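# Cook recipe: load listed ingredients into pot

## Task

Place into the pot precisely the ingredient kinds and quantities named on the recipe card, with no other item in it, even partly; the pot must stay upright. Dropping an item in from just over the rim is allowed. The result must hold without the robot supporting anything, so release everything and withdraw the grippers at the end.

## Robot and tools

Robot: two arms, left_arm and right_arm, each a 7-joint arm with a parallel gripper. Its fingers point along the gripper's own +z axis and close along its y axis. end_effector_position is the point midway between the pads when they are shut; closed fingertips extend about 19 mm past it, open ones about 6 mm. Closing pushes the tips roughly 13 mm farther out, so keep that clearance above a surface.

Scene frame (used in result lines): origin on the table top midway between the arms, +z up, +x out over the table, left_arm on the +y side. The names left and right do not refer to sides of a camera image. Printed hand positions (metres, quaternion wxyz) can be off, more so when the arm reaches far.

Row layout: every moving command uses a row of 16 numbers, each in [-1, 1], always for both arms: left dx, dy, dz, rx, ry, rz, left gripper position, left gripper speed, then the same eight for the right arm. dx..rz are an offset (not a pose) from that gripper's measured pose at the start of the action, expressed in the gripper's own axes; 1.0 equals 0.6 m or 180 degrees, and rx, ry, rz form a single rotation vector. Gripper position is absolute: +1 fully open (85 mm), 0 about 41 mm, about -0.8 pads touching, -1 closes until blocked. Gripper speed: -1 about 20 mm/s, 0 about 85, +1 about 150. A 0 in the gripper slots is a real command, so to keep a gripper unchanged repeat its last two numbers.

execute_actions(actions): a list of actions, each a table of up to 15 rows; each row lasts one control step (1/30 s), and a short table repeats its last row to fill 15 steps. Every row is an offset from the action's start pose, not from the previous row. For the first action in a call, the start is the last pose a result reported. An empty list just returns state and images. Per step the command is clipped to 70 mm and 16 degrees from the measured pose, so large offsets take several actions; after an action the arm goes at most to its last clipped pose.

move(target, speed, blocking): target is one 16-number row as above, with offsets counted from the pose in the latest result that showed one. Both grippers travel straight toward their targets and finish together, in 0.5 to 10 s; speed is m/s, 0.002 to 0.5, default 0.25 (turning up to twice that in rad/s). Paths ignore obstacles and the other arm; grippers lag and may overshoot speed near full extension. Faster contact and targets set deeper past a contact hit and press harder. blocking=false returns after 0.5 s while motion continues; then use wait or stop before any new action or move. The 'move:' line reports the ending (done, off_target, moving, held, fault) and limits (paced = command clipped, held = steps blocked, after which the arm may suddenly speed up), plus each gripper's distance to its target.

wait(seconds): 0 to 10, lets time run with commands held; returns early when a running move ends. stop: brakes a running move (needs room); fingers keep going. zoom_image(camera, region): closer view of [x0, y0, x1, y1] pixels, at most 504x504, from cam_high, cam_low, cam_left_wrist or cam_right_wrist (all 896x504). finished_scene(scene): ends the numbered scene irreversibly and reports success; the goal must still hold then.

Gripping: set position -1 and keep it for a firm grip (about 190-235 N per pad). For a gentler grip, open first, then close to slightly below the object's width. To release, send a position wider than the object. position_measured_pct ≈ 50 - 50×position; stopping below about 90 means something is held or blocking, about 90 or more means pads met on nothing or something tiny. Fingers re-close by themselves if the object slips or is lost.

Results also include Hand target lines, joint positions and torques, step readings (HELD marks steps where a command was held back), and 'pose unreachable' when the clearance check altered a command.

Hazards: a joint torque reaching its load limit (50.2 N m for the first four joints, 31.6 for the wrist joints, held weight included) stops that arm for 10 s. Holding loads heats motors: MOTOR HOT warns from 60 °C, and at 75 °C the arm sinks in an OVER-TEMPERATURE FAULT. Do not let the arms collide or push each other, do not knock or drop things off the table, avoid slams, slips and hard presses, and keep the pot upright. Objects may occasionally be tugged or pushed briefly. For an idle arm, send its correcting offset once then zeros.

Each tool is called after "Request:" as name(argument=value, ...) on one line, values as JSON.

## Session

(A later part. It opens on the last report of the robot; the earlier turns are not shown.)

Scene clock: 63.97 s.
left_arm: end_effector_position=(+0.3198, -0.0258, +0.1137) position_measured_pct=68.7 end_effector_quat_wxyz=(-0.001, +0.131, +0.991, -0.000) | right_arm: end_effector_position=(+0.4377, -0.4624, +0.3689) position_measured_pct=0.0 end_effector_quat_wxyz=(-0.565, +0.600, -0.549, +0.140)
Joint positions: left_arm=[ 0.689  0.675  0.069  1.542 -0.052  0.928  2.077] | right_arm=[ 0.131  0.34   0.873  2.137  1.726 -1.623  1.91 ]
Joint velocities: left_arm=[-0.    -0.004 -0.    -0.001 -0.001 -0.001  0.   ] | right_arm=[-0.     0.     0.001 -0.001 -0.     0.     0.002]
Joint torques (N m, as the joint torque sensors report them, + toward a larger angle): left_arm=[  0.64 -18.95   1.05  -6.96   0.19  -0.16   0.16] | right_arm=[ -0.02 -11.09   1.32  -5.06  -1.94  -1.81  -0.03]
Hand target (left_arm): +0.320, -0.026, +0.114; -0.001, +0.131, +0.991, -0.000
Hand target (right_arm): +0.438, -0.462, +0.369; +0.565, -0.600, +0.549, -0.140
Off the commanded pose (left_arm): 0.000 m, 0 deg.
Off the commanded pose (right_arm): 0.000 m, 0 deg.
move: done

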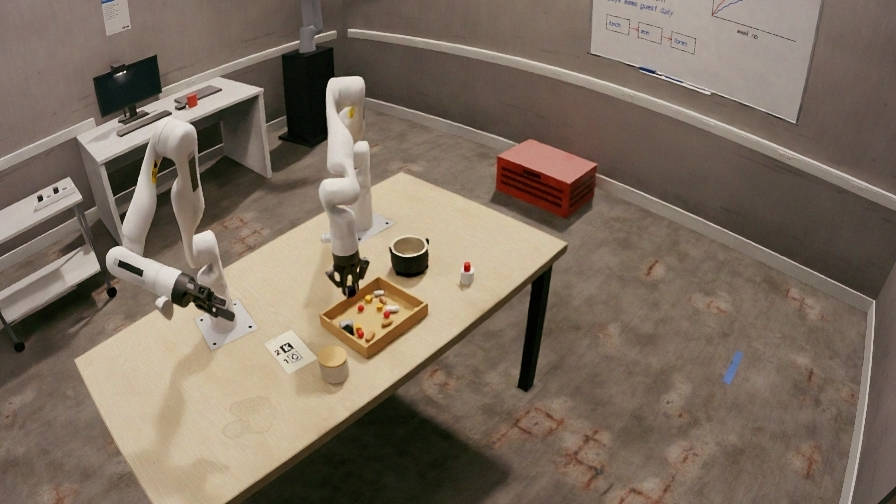

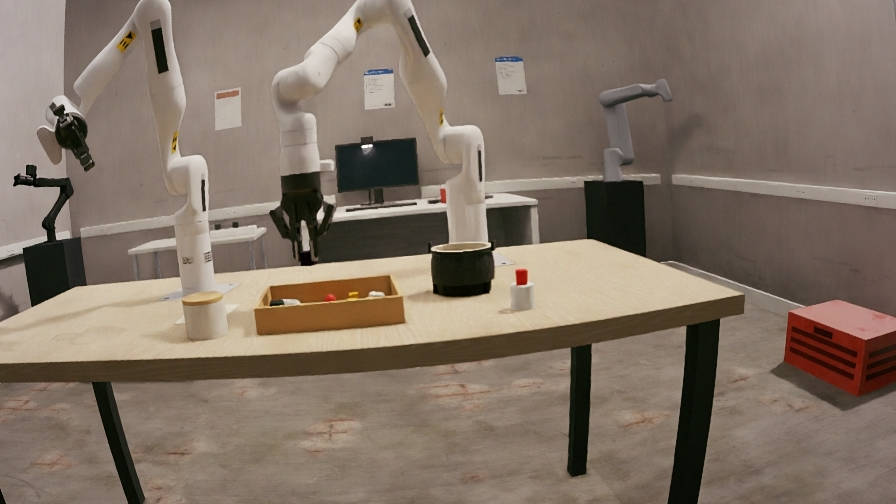

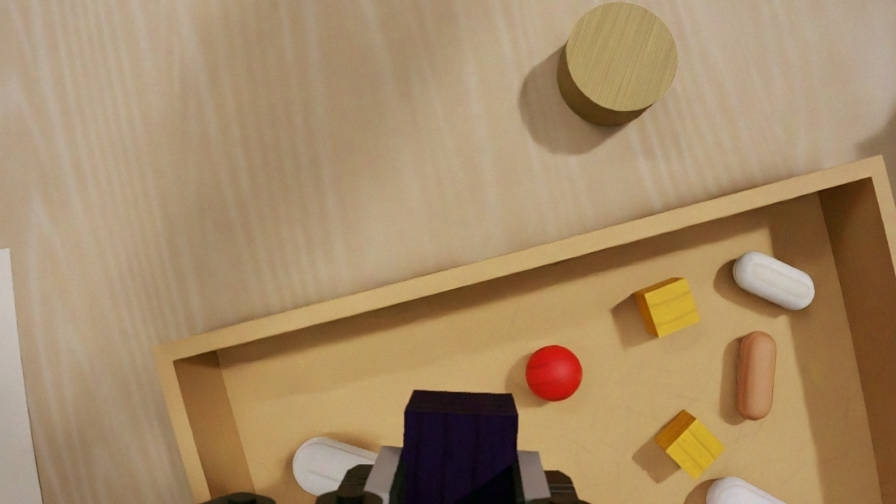

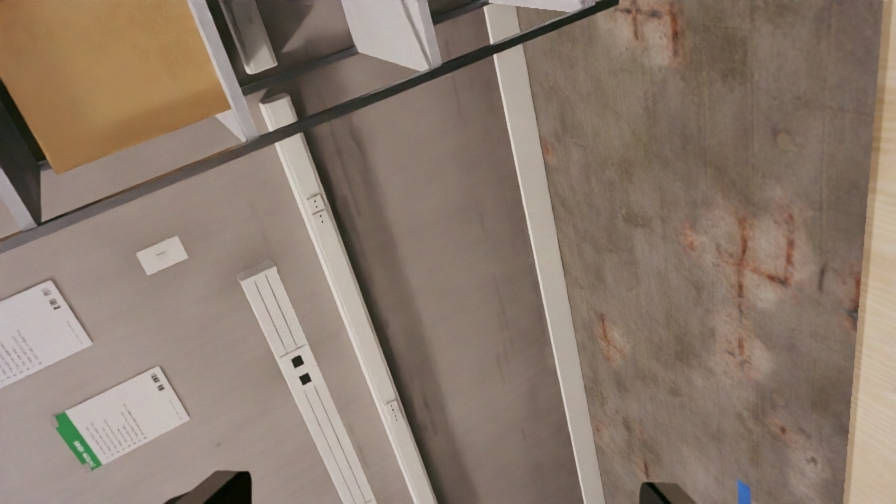

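Request:
move(target=[0.191,0.468,-0.047,0,0,-0.167,-0.5,0,0,0,0,0,0,0,1,0], speed=0.3)

Request:
execute_actions(actions=[[[0,0,0.006,0,0,0,-0.5,0,0,0,0,0,0,0,1,0],[0,0,0.012,0,0,0,-0.5,0,0,0,0,0,0,0,1,0],[0,0,0.018,0,0,0,-0.5,0,0,0,0,0,0,0,1,0],[0,0,0.024,0,0,0,-0.5,0,0,0,0,0,0,0,1,0],[0,0,0.03,0,0,0,-0.5,0,0,0,0,0,0,0,1,0],[0,0,0.036,0,0,0,-0.5,0,0,0,0,0,0,0,1,0],[0,0,0.042,0,0,0,-0.5,0,0,0,0,0,0,0,1,0],[0,0,0.042,0,0,0,-0.5,0,0,0,0,0,0,0,1,0],[0,0,0.042,0,0,0,-0.5,0,0,0,0,0,0,0,1,0],[0,0,0.042,0,0,0,-0.5,0,0,0,0,0,0,0,1,0],[0,0,0.042,0,0,0,-0.16,0.5,0,0,0,0,0,0,1,0]],[[0,0,0,0,0,0,-0.16,0.5,0,0,0,0,0,0,1,0],[0,0,-0.007,0,0,0,-0.16,0.5,0,0,0,0,0,0,1,0],[0,0,-0.014,0,0,0,-0.16,0.5,0,0,0,0,0,0,1,0],[0,0,-0.021,0,0,0,-0.16,0.5,0,0,0,0,0,0,1,0],[0,0,-0.028,0,0,0,-0.16,0.5,0,0,0,0,0,0,1,0],[0,0,-0.035,0,0,0,-0.16,0.5,0,0,0,0,0,0,1,0],[0,0,-0.042,0,0,0,-0.16,0.5,0,0,0,0,0,0,1,0],[0,0,-0.049,0,0,0,-0.16,0.5,0,0,0,0,0,0,1,0],[0,0,-0.056,0,0,0,-0.16,0.5,0,0,0,0,0,0,1,0],[0,0,-0.06,0,0,0,-0.16,0.5,0,0,0,0,0,0,1,0]]])

Scene clock: 70.80 s.
left_arm: end_effector_position=(+0.2833, +0.2751, +0.1420) position_measured_pct=68.7 end_effector_quat_wxyz=(-0.001, -0.130, +0.992, +0.000) | right_arm: end_effector_position=(+0.4377, -0.4624, +0.3689) position_measured_pct=0.0 end_effector_quat_wxyz=(-0.565, +0.600, -0.549, +0.140)
Joint positions: left_arm=[ 0.219  0.305 -0.138  2.102  0.061  0.741  1.869] | right_arm=[ 0.131  0.34   0.873  2.137  1.726 -1.623  1.91 ]
Joint velocities: left_arm=[-0.005 -0.005 -0.012 -0.     0.005 -0.001 -0.008] | right_arm=[-0.  0. -0.  0.  0.  0. -0.]
Joint torques (N m, as the joint torque sensors report them, + toward a larger angle): left_arm=[  0.54 -11.65   0.18  -6.04  -0.12  -0.21  -0.03] | right_arm=[  0.08 -11.09   1.28  -5.13  -1.86  -1.77  -0.04]
Hand target (left_arm): +0.283, +0.276, +0.142; -0.001, -0.131, +0.991, +0.000
Hand target (right_arm): +0.438, -0.462, +0.369; +0.565, -0.600, +0.549, -0.140
Off the commanded pose (left_arm): 0.001 m, 0 deg.
Off the commanded pose (right_arm): 0.000 m, 0 deg.
move: done

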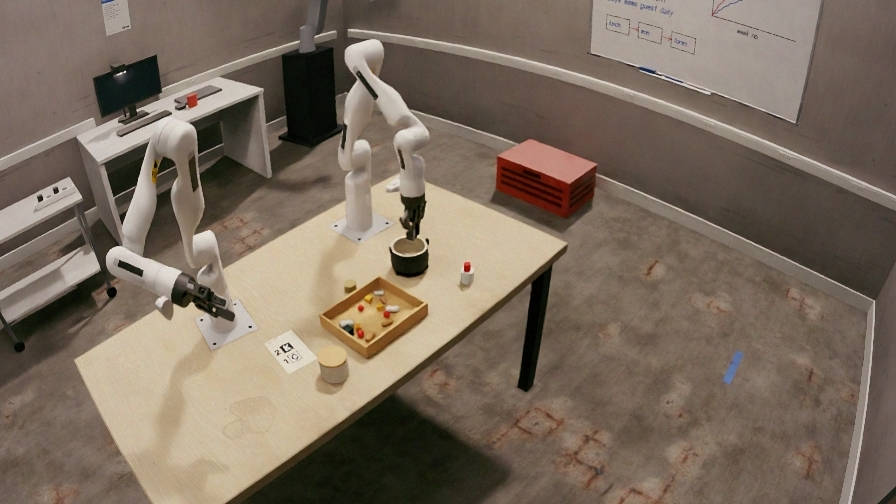

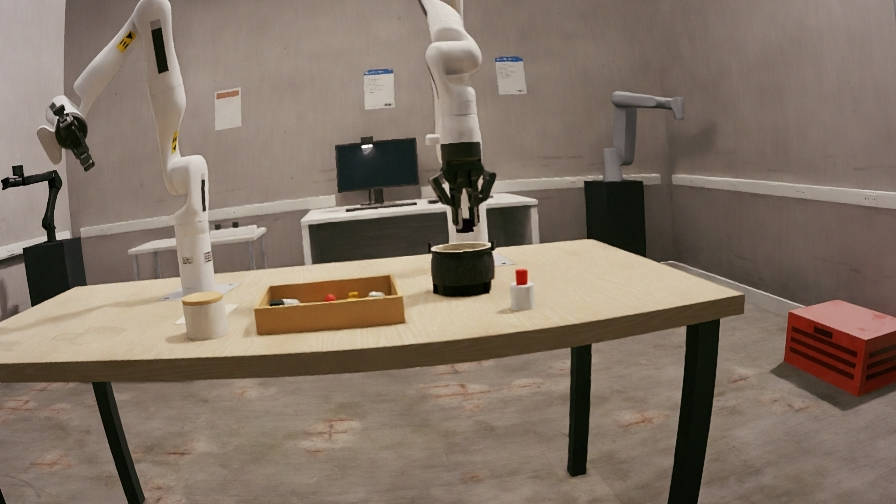

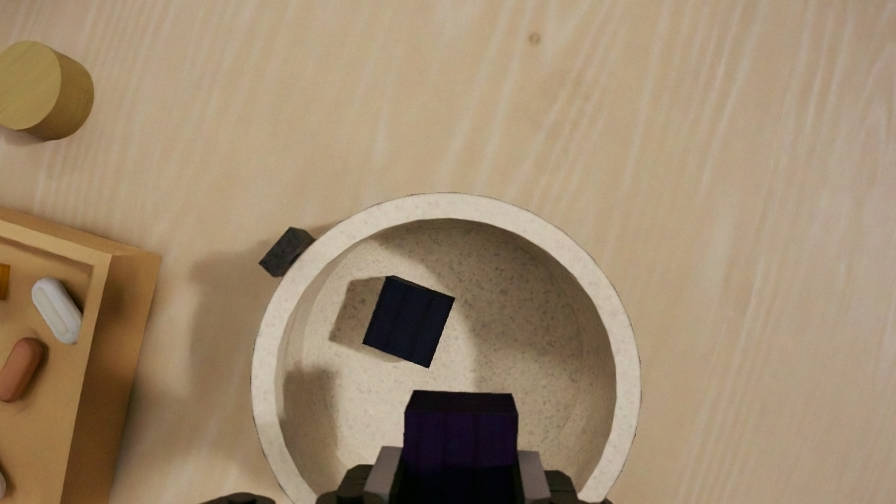

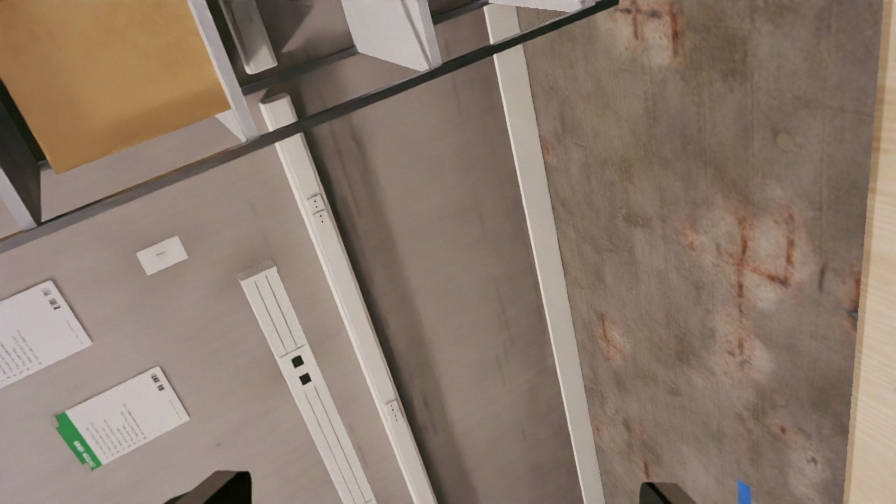

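Scene clock: 71.80 s.
left_arm: end_effector_position=(+0.2831, +0.2752, +0.1525) position_measured_pct=57.9 end_effector_quat_wxyz=(-0.002, -0.130, +0.991, +0.001) | right_arm: end_effector_position=(+0.4377, -0.4624, +0.3689) position_measured_pct=0.0 end_effector_quat_wxyz=(-0.565, +0.600, -0.549, +0.140)
Joint positions: left_arm=[ 0.222  0.284 -0.14   2.085  0.055  0.779  1.875] | right_arm=[ 0.131  0.34   0.873  2.137  1.726 -1.623  1.91 ]
Joint velocities: left_arm=[ 0.003 -0.015  0.    -0.004 -0.001  0.005  0.001] | right_arm=[ 0.  0. -0. -0.  0. -0. -0.]
Joint torques (N m, as the joint torque sensors report them, + toward a larger angle): left_arm=[  0.66 -11.39   0.63  -6.33  -0.19  -0.11   0.16] | right_arm=[  0.14 -11.08   1.31  -5.18  -1.89  -1.74  -0.17]
Hand target (left_arm): +0.283, +0.275, +0.153; -0.001, -0.130, +0.992, +0.000
Hand target (right_arm): +0.438, -0.462, +0.369; +0.565, -0.600, +0.549, -0.140
Off the commanded pose (left_arm): 0.001 m, 0 deg.
Off the commanded pose (right_arm): 0.000 m, 0 deg.
Step readings (end_effector_position; steps 1 to 15: 1st action; 16 to 30: 2nd action):
0: left_arm (+0.2833, +0.2751, +0.1420) | right_arm (+0.4377, -0.4624, +0.3689)
1: left_arm (+0.2832, +0.2752, +0.1416) | right_arm (+0.4377, -0.4624, +0.3689)
2: left_arm (+0.2830, +0.2752, +0.1392) | right_arm (+0.4377, -0.4624, +0.3689)
4: left_arm (+0.2827, +0.2753, +0.1328) | right_arm (+0.4377, -0.4624, +0.3689)
8: left_arm (+0.2830, +0.2753, +0.1196) | right_arm (+0.4377, -0.4624, +0.3689)
15: left_arm (+0.2834, +0.2751, +0.1170) | right_arm (+0.4377, -0.4624, +0.3689)
16: left_arm (+0.2834, +0.2751, +0.1171) | right_arm (+0.4377, -0.4624, +0.3689)
17: left_arm (+0.2836, +0.2750, +0.1177) | right_arm (+0.4377, -0.4624, +0.3689)
19: left_arm (+0.2840, +0.2748, +0.1238) | right_arm (+0.4377, -0.4624, +0.3689)
23: left_arm (+0.2836, +0.2750, +0.1392) | right_arm (+0.4377, -0.4624, +0.3689)
30: end_effector_position above

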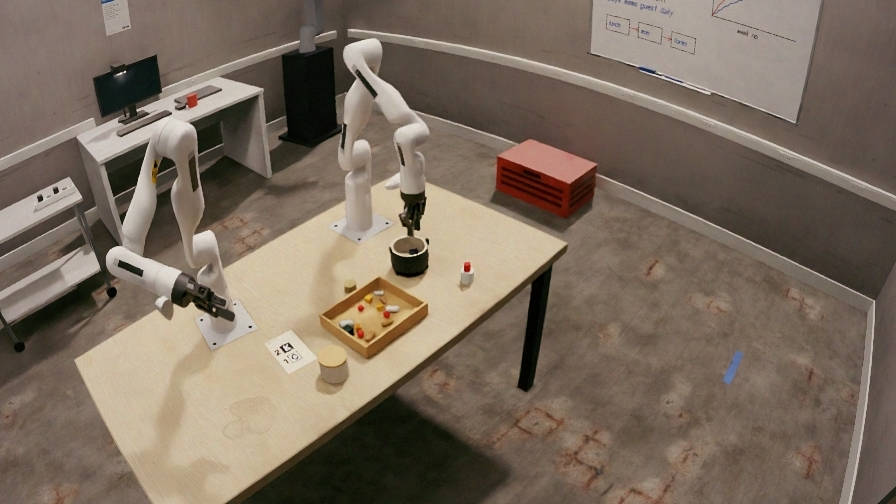

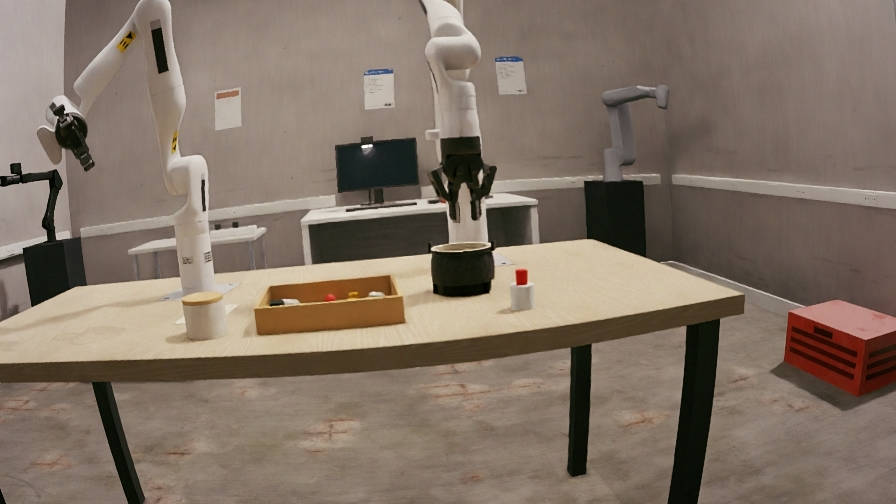

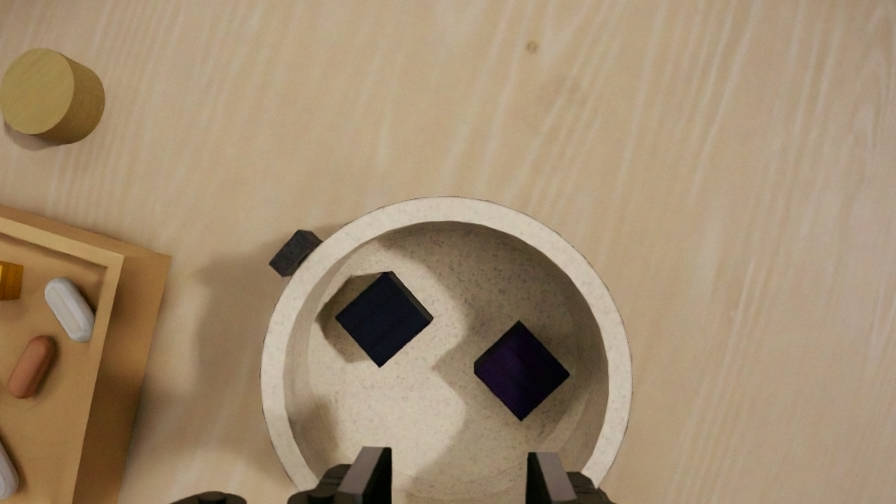

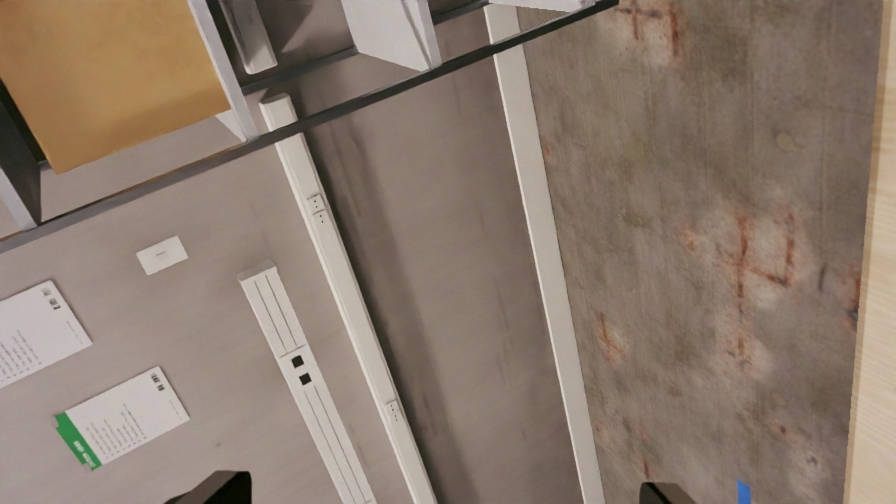

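Request:
move(target=[-0.078,-0.364,0.13,0,0,-0.172,-0.25,0.5,0,0,0,0,0,0,1,0], speed=0.3)

Scene clock: 75.37 s.
left_arm: end_effector_position=(+0.3838, +0.0759, +0.0743) position_measured_pct=62.3 end_effector_quat_wxyz=(-0.001, -0.390, +0.921, +0.000) | right_arm: end_effector_position=(+0.4377, -0.4624, +0.3689) position_measured_pct=0.0 end_effector_quat_wxyz=(-0.565, +0.600, -0.549, +0.140)
Joint positions: left_arm=[ 0.606  0.72  -0.179  1.615  0.163  0.824  2.727] | right_arm=[ 0.131  0.34   0.873  2.137  1.726 -1.623  1.91 ]
Joint velocities: left_arm=[ 0.004  0.01   0.006 -0.002 -0.003  0.001  0.001] | right_arm=[-0.  0.  0.  0. -0.  0.  0.]
Joint torques (N m, as the joint torque sensors report them, + toward a larger angle): left_arm=[  0.56 -19.2   -0.42  -6.5    0.27  -0.23   0.2 ] | right_arm=[  0.03 -10.98   1.31  -5.1   -1.88  -1.79  -0.15]
Hand target (left_arm): +0.384, +0.076, +0.074; -0.002, -0.390, +0.921, +0.001
Hand target (right_arm): +0.438, -0.462, +0.369; +0.565, -0.600, +0.549, -0.140
Off the commanded pose (left_arm): 0.001 m, 0 deg.
Off the commanded pose (right_arm): 0.000 m, 0 deg.
move: done

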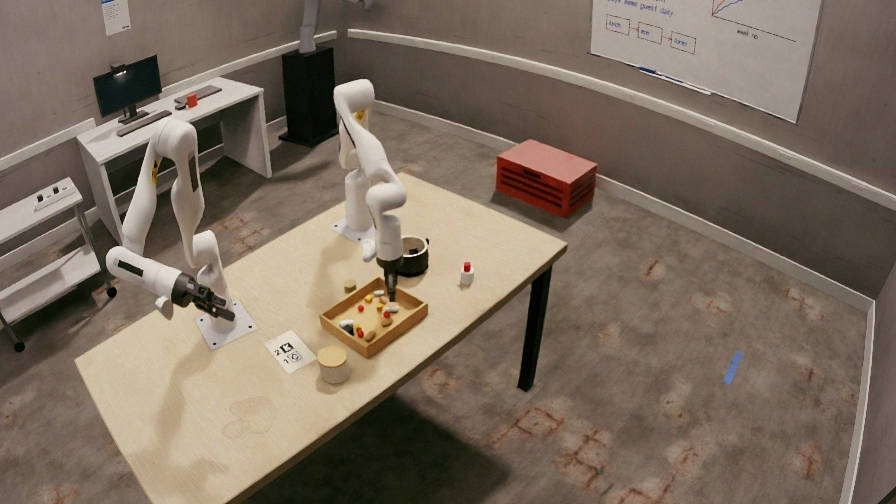

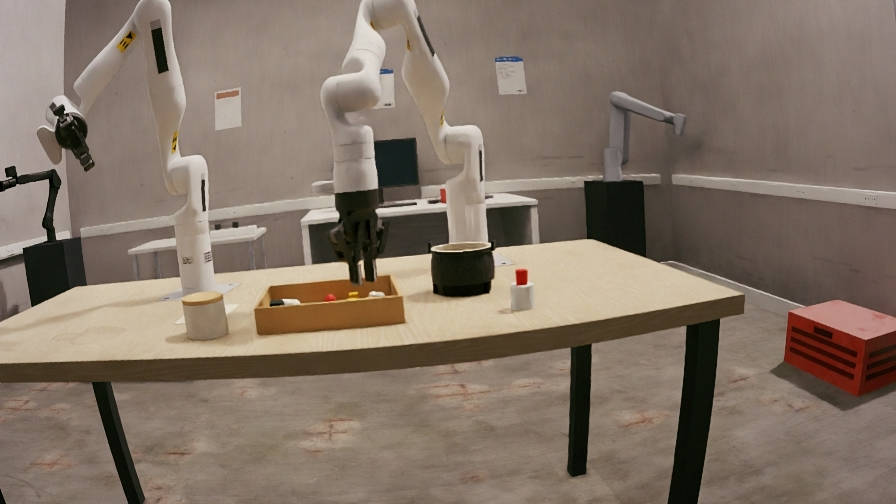

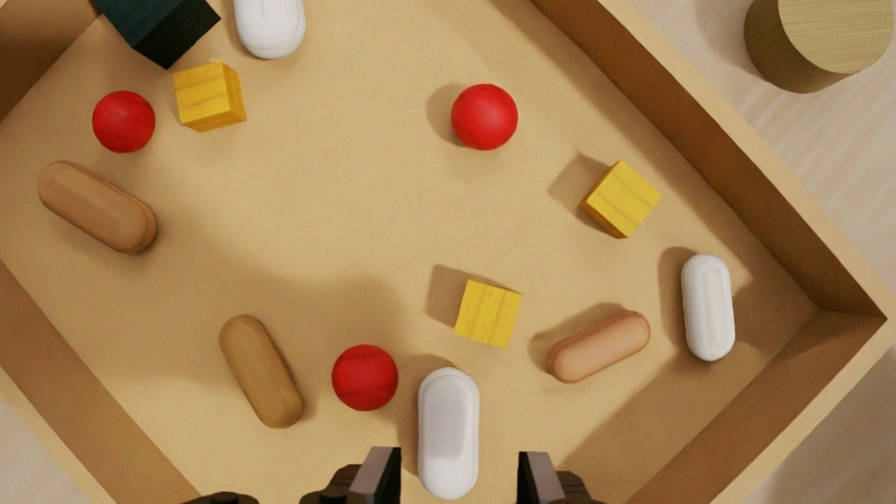

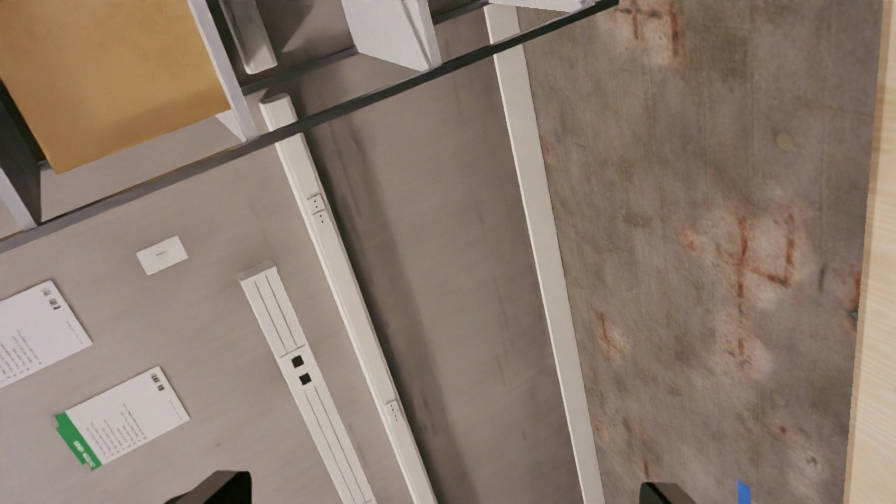

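Request:
move(target=[0,-0.005,0.0755,0,0,0,-0.25,0.5,0,0,0,0,0,0,1,0], speed=0.08)

Request:
execute_actions(actions=[[[0,0,0,0,0,0,-0.62,0,0,0,0,0,0,0,1,0]]])

Request:
move(target=[0,0,-0.15,0,0,0,-0.62,0,0,0,0,0,0,0,1,0], speed=0.2)

Scene clock: 79.27 s.
left_arm: end_effector_position=(+0.3859, +0.0737, +0.0291) position_measured_pct=62.3 end_effector_quat_wxyz=(-0.001, -0.390, +0.921, +0.000) | right_arm: end_effector_position=(+0.4377, -0.4624, +0.3689) position_measured_pct=0.0 end_effector_quat_wxyz=(-0.565, +0.600, -0.549, +0.140)
Joint positions: left_arm=[ 0.598  0.801 -0.165  1.632  0.181  0.726  2.714] | right_arm=[ 0.131  0.34   0.873  2.137  1.726 -1.623  1.91 ]
Joint velocities: left_arm=[-0.     0.005  0.     0.     0.001 -0.001 -0.   ] | right_arm=[-0.     0.     0.     0.001  0.     0.     0.001]
Joint torques (N m, as the joint torque sensors report them, + toward a larger angle): left_arm=[  0.91 -19.16  -0.39  -5.74  -0.03  -0.22   0.11] | right_arm=[  0.11 -11.12   1.35  -5.07  -1.89  -1.76  -0.1 ]
Hand target (left_arm): +0.386, +0.074, +0.029; -0.001, -0.390, +0.921, +0.000
Hand target (right_arm): +0.438, -0.462, +0.369; +0.565, -0.600, +0.549, -0.140
Off the commanded pose (left_arm): 0.000 m, 0 deg.
Off the commanded pose (right_arm): 0.000 m, 0 deg.
move: done

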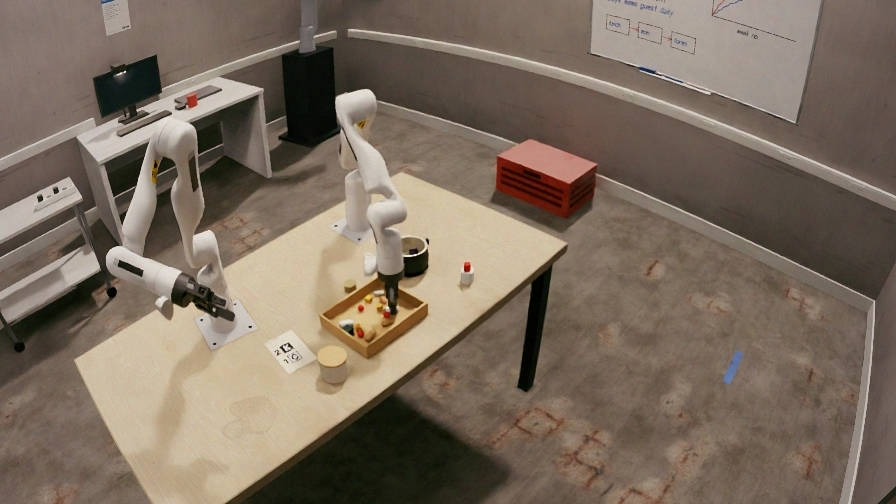

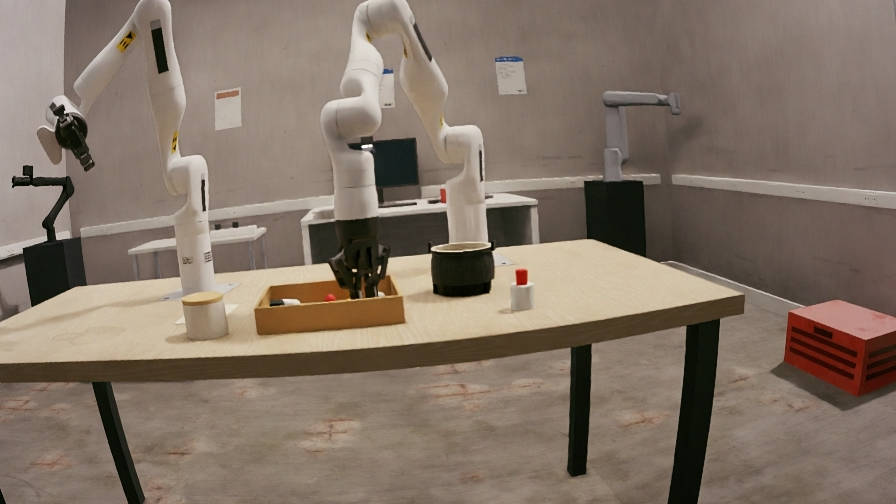

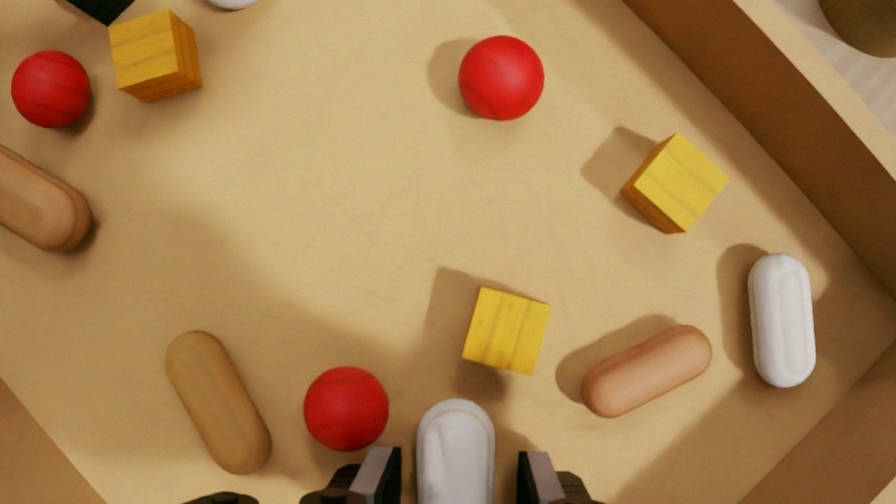

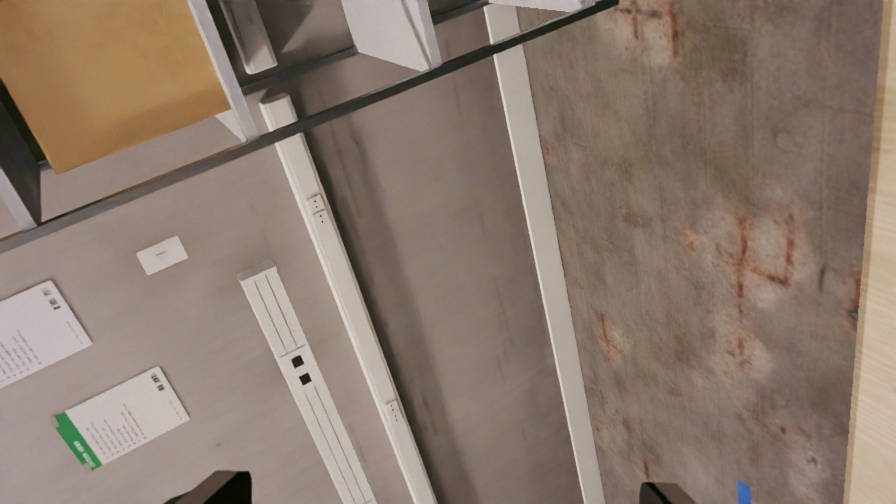

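Scene clock: 79.77 s.
left_arm: end_effector_position=(+0.3860, +0.0736, +0.0295) position_measured_pct=75.8 end_effector_quat_wxyz=(-0.001, -0.390, +0.921, -0.000) | right_arm: end_effector_position=(+0.4377, -0.4624, +0.3689) position_measured_pct=0.0 end_effector_quat_wxyz=(-0.565, +0.600, -0.549, +0.140)
Joint positions: left_arm=[ 0.598  0.801 -0.165  1.632  0.181  0.726  2.714] | right_arm=[ 0.131  0.34   0.873  2.137  1.726 -1.623  1.91 ]
Joint velocities: left_arm=[-0.    -0.    -0.    -0.     0.    -0.001  0.002] | right_arm=[0.    0.001 0.002 0.    0.    0.    0.001]
Joint torques (N m, as the joint torque sensors report them, + toward a larger angle): left_arm=[  0.52 -19.03  -0.17  -5.69   0.06  -0.15   0.04] | right_arm=[  0.06 -11.06   1.25  -5.04  -1.94  -1.84  -0.1 ]
Hand target (left_arm): +0.386, +0.074, +0.029; -0.001, -0.390, +0.921, +0.000
Hand target (right_arm): +0.438, -0.462, +0.369; +0.565, -0.600, +0.549, -0.140
Off the commanded pose (left_arm): 0.000 m, 0 deg.
Off the commanded pose (right_arm): 0.000 m, 0 deg.
Step readings (end_effector_position):
0: left_arm (+0.3859, +0.0737, +0.0291) | right_arm (+0.4377, -0.4624, +0.3689)
1: left_arm (+0.3859, +0.0737, +0.0291) | right_arm (+0.4377, -0.4624, +0.3689)
2: left_arm (+0.3859, +0.0737, +0.0292) | right_arm (+0.4377, -0.4624, +0.3689)
4: left_arm (+0.3859, +0.0737, +0.0292) | right_arm (+0.4377, -0.4624, +0.3689)
8: left_arm (+0.3860, +0.0736, +0.0295) | right_arm (+0.4377, -0.4624, +0.3689)
15: end_effector_position above

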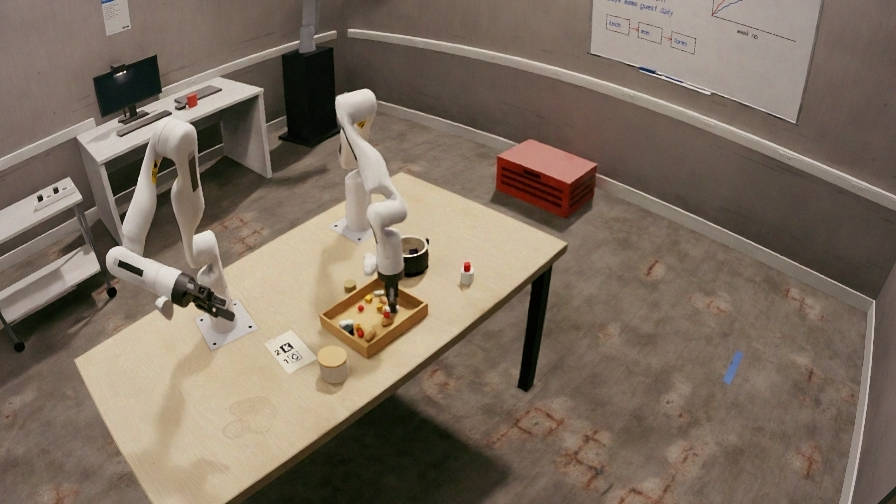

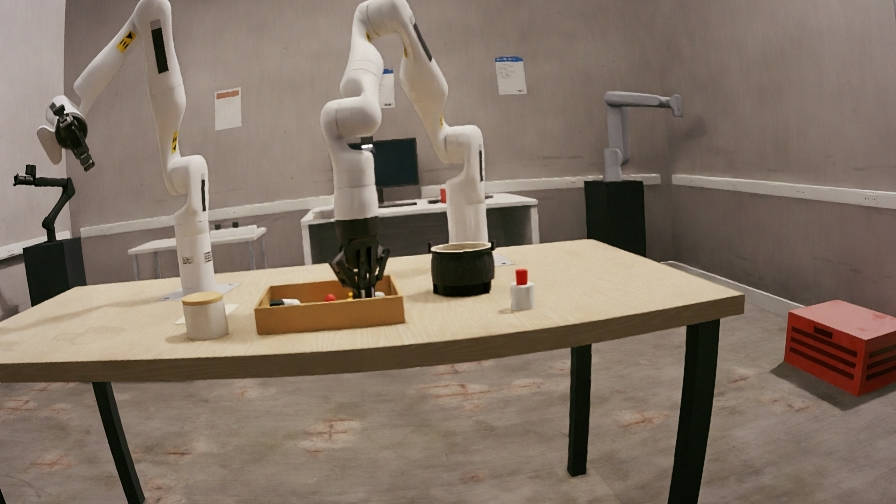

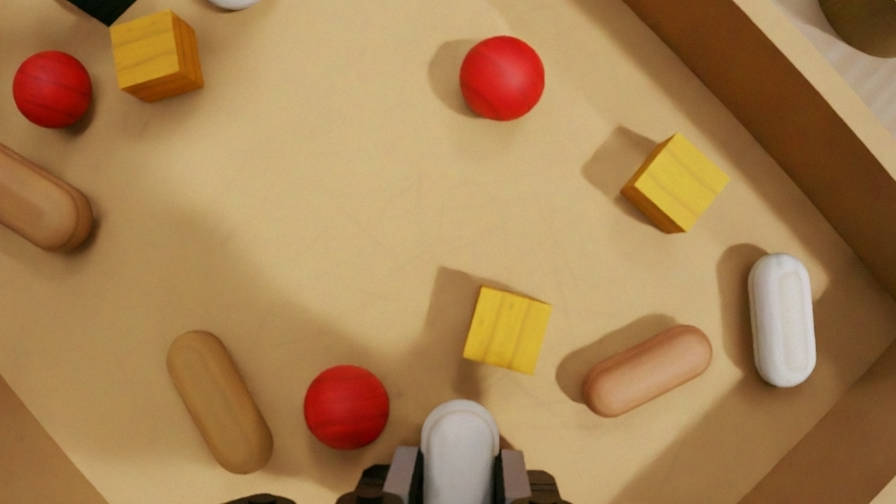

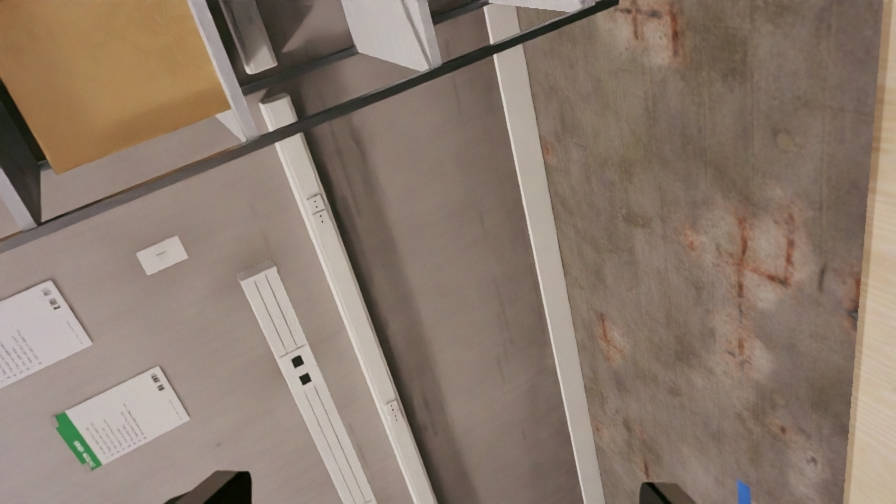

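Scene clock: 80.57 s.
left_arm: end_effector_position=(+0.3861, +0.0738, +0.1193) position_measured_pct=75.8 end_effector_quat_wxyz=(-0.001, -0.390, +0.921, +0.000) | right_arm: end_effector_position=(+0.4377, -0.4624, +0.3689) position_measured_pct=0.0 end_effector_quat_wxyz=(-0.565, +0.600, -0.549, +0.140)
Joint positions: left_arm=[ 0.613  0.656 -0.189  1.562  0.145  0.939  2.744] | right_arm=[ 0.131  0.34   0.873  2.137  1.726 -1.623  1.91 ]
Joint velocities: left_arm=[-0.001 -0.004 -0.001 -0.     0.001 -0.001 -0.001] | right_arm=[-0.     0.001  0.     0.    -0.    -0.     0.001]
Joint torques (N m, as the joint torque sensors report them, + toward a larger angle): left_arm=[  0.47 -18.5   -0.22  -6.92   0.08  -0.29   0.2 ] | right_arm=[  0.01 -11.     1.34  -5.1   -1.89  -1.83  -0.12]
Hand target (left_arm): +0.386, +0.074, +0.120; -0.001, -0.390, +0.921, -0.000
Hand target (right_arm): +0.438, -0.462, +0.369; +0.565, -0.600, +0.549, -0.140
Off the commanded pose (left_arm): 0.000 m, 0 deg.
Off the commanded pose (right_arm): 0.000 m, 0 deg.
move: done

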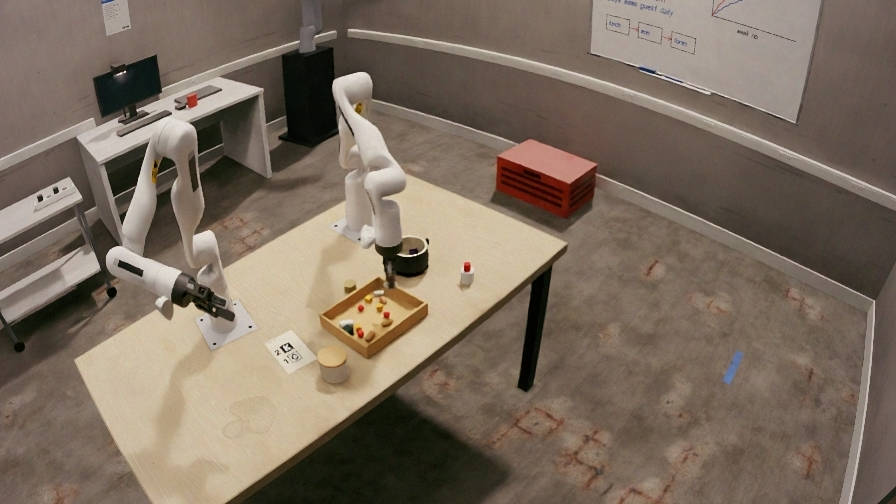

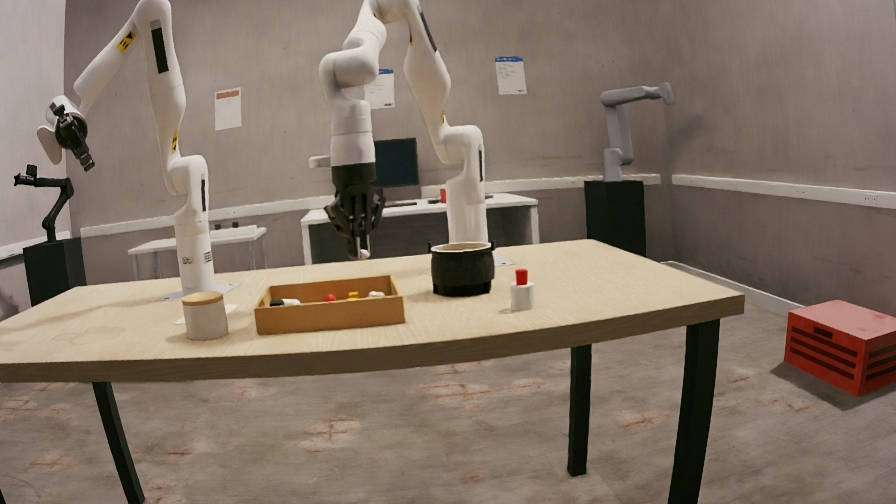

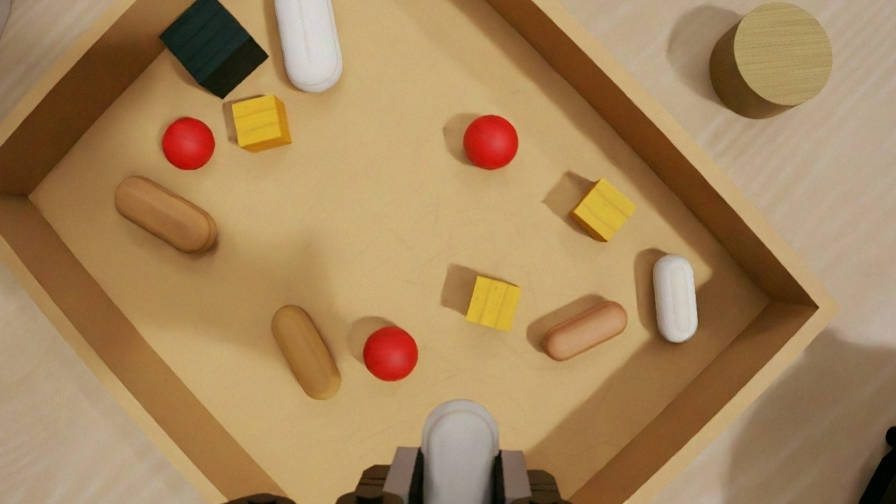

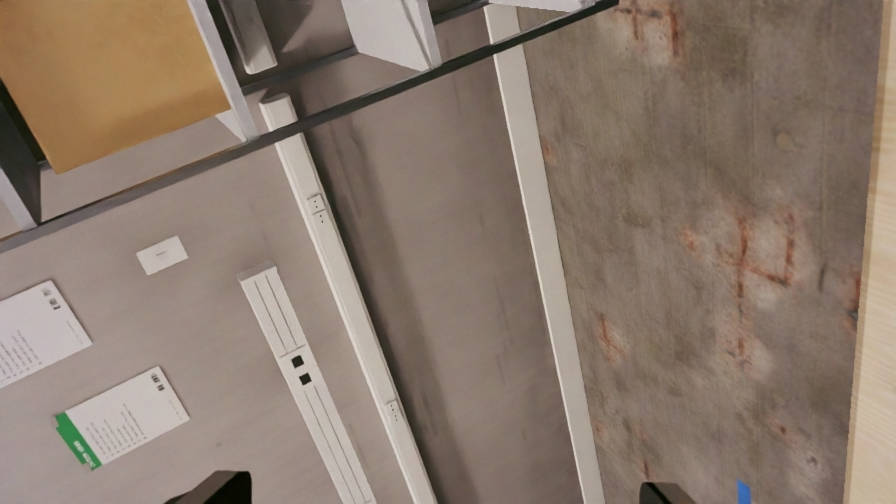

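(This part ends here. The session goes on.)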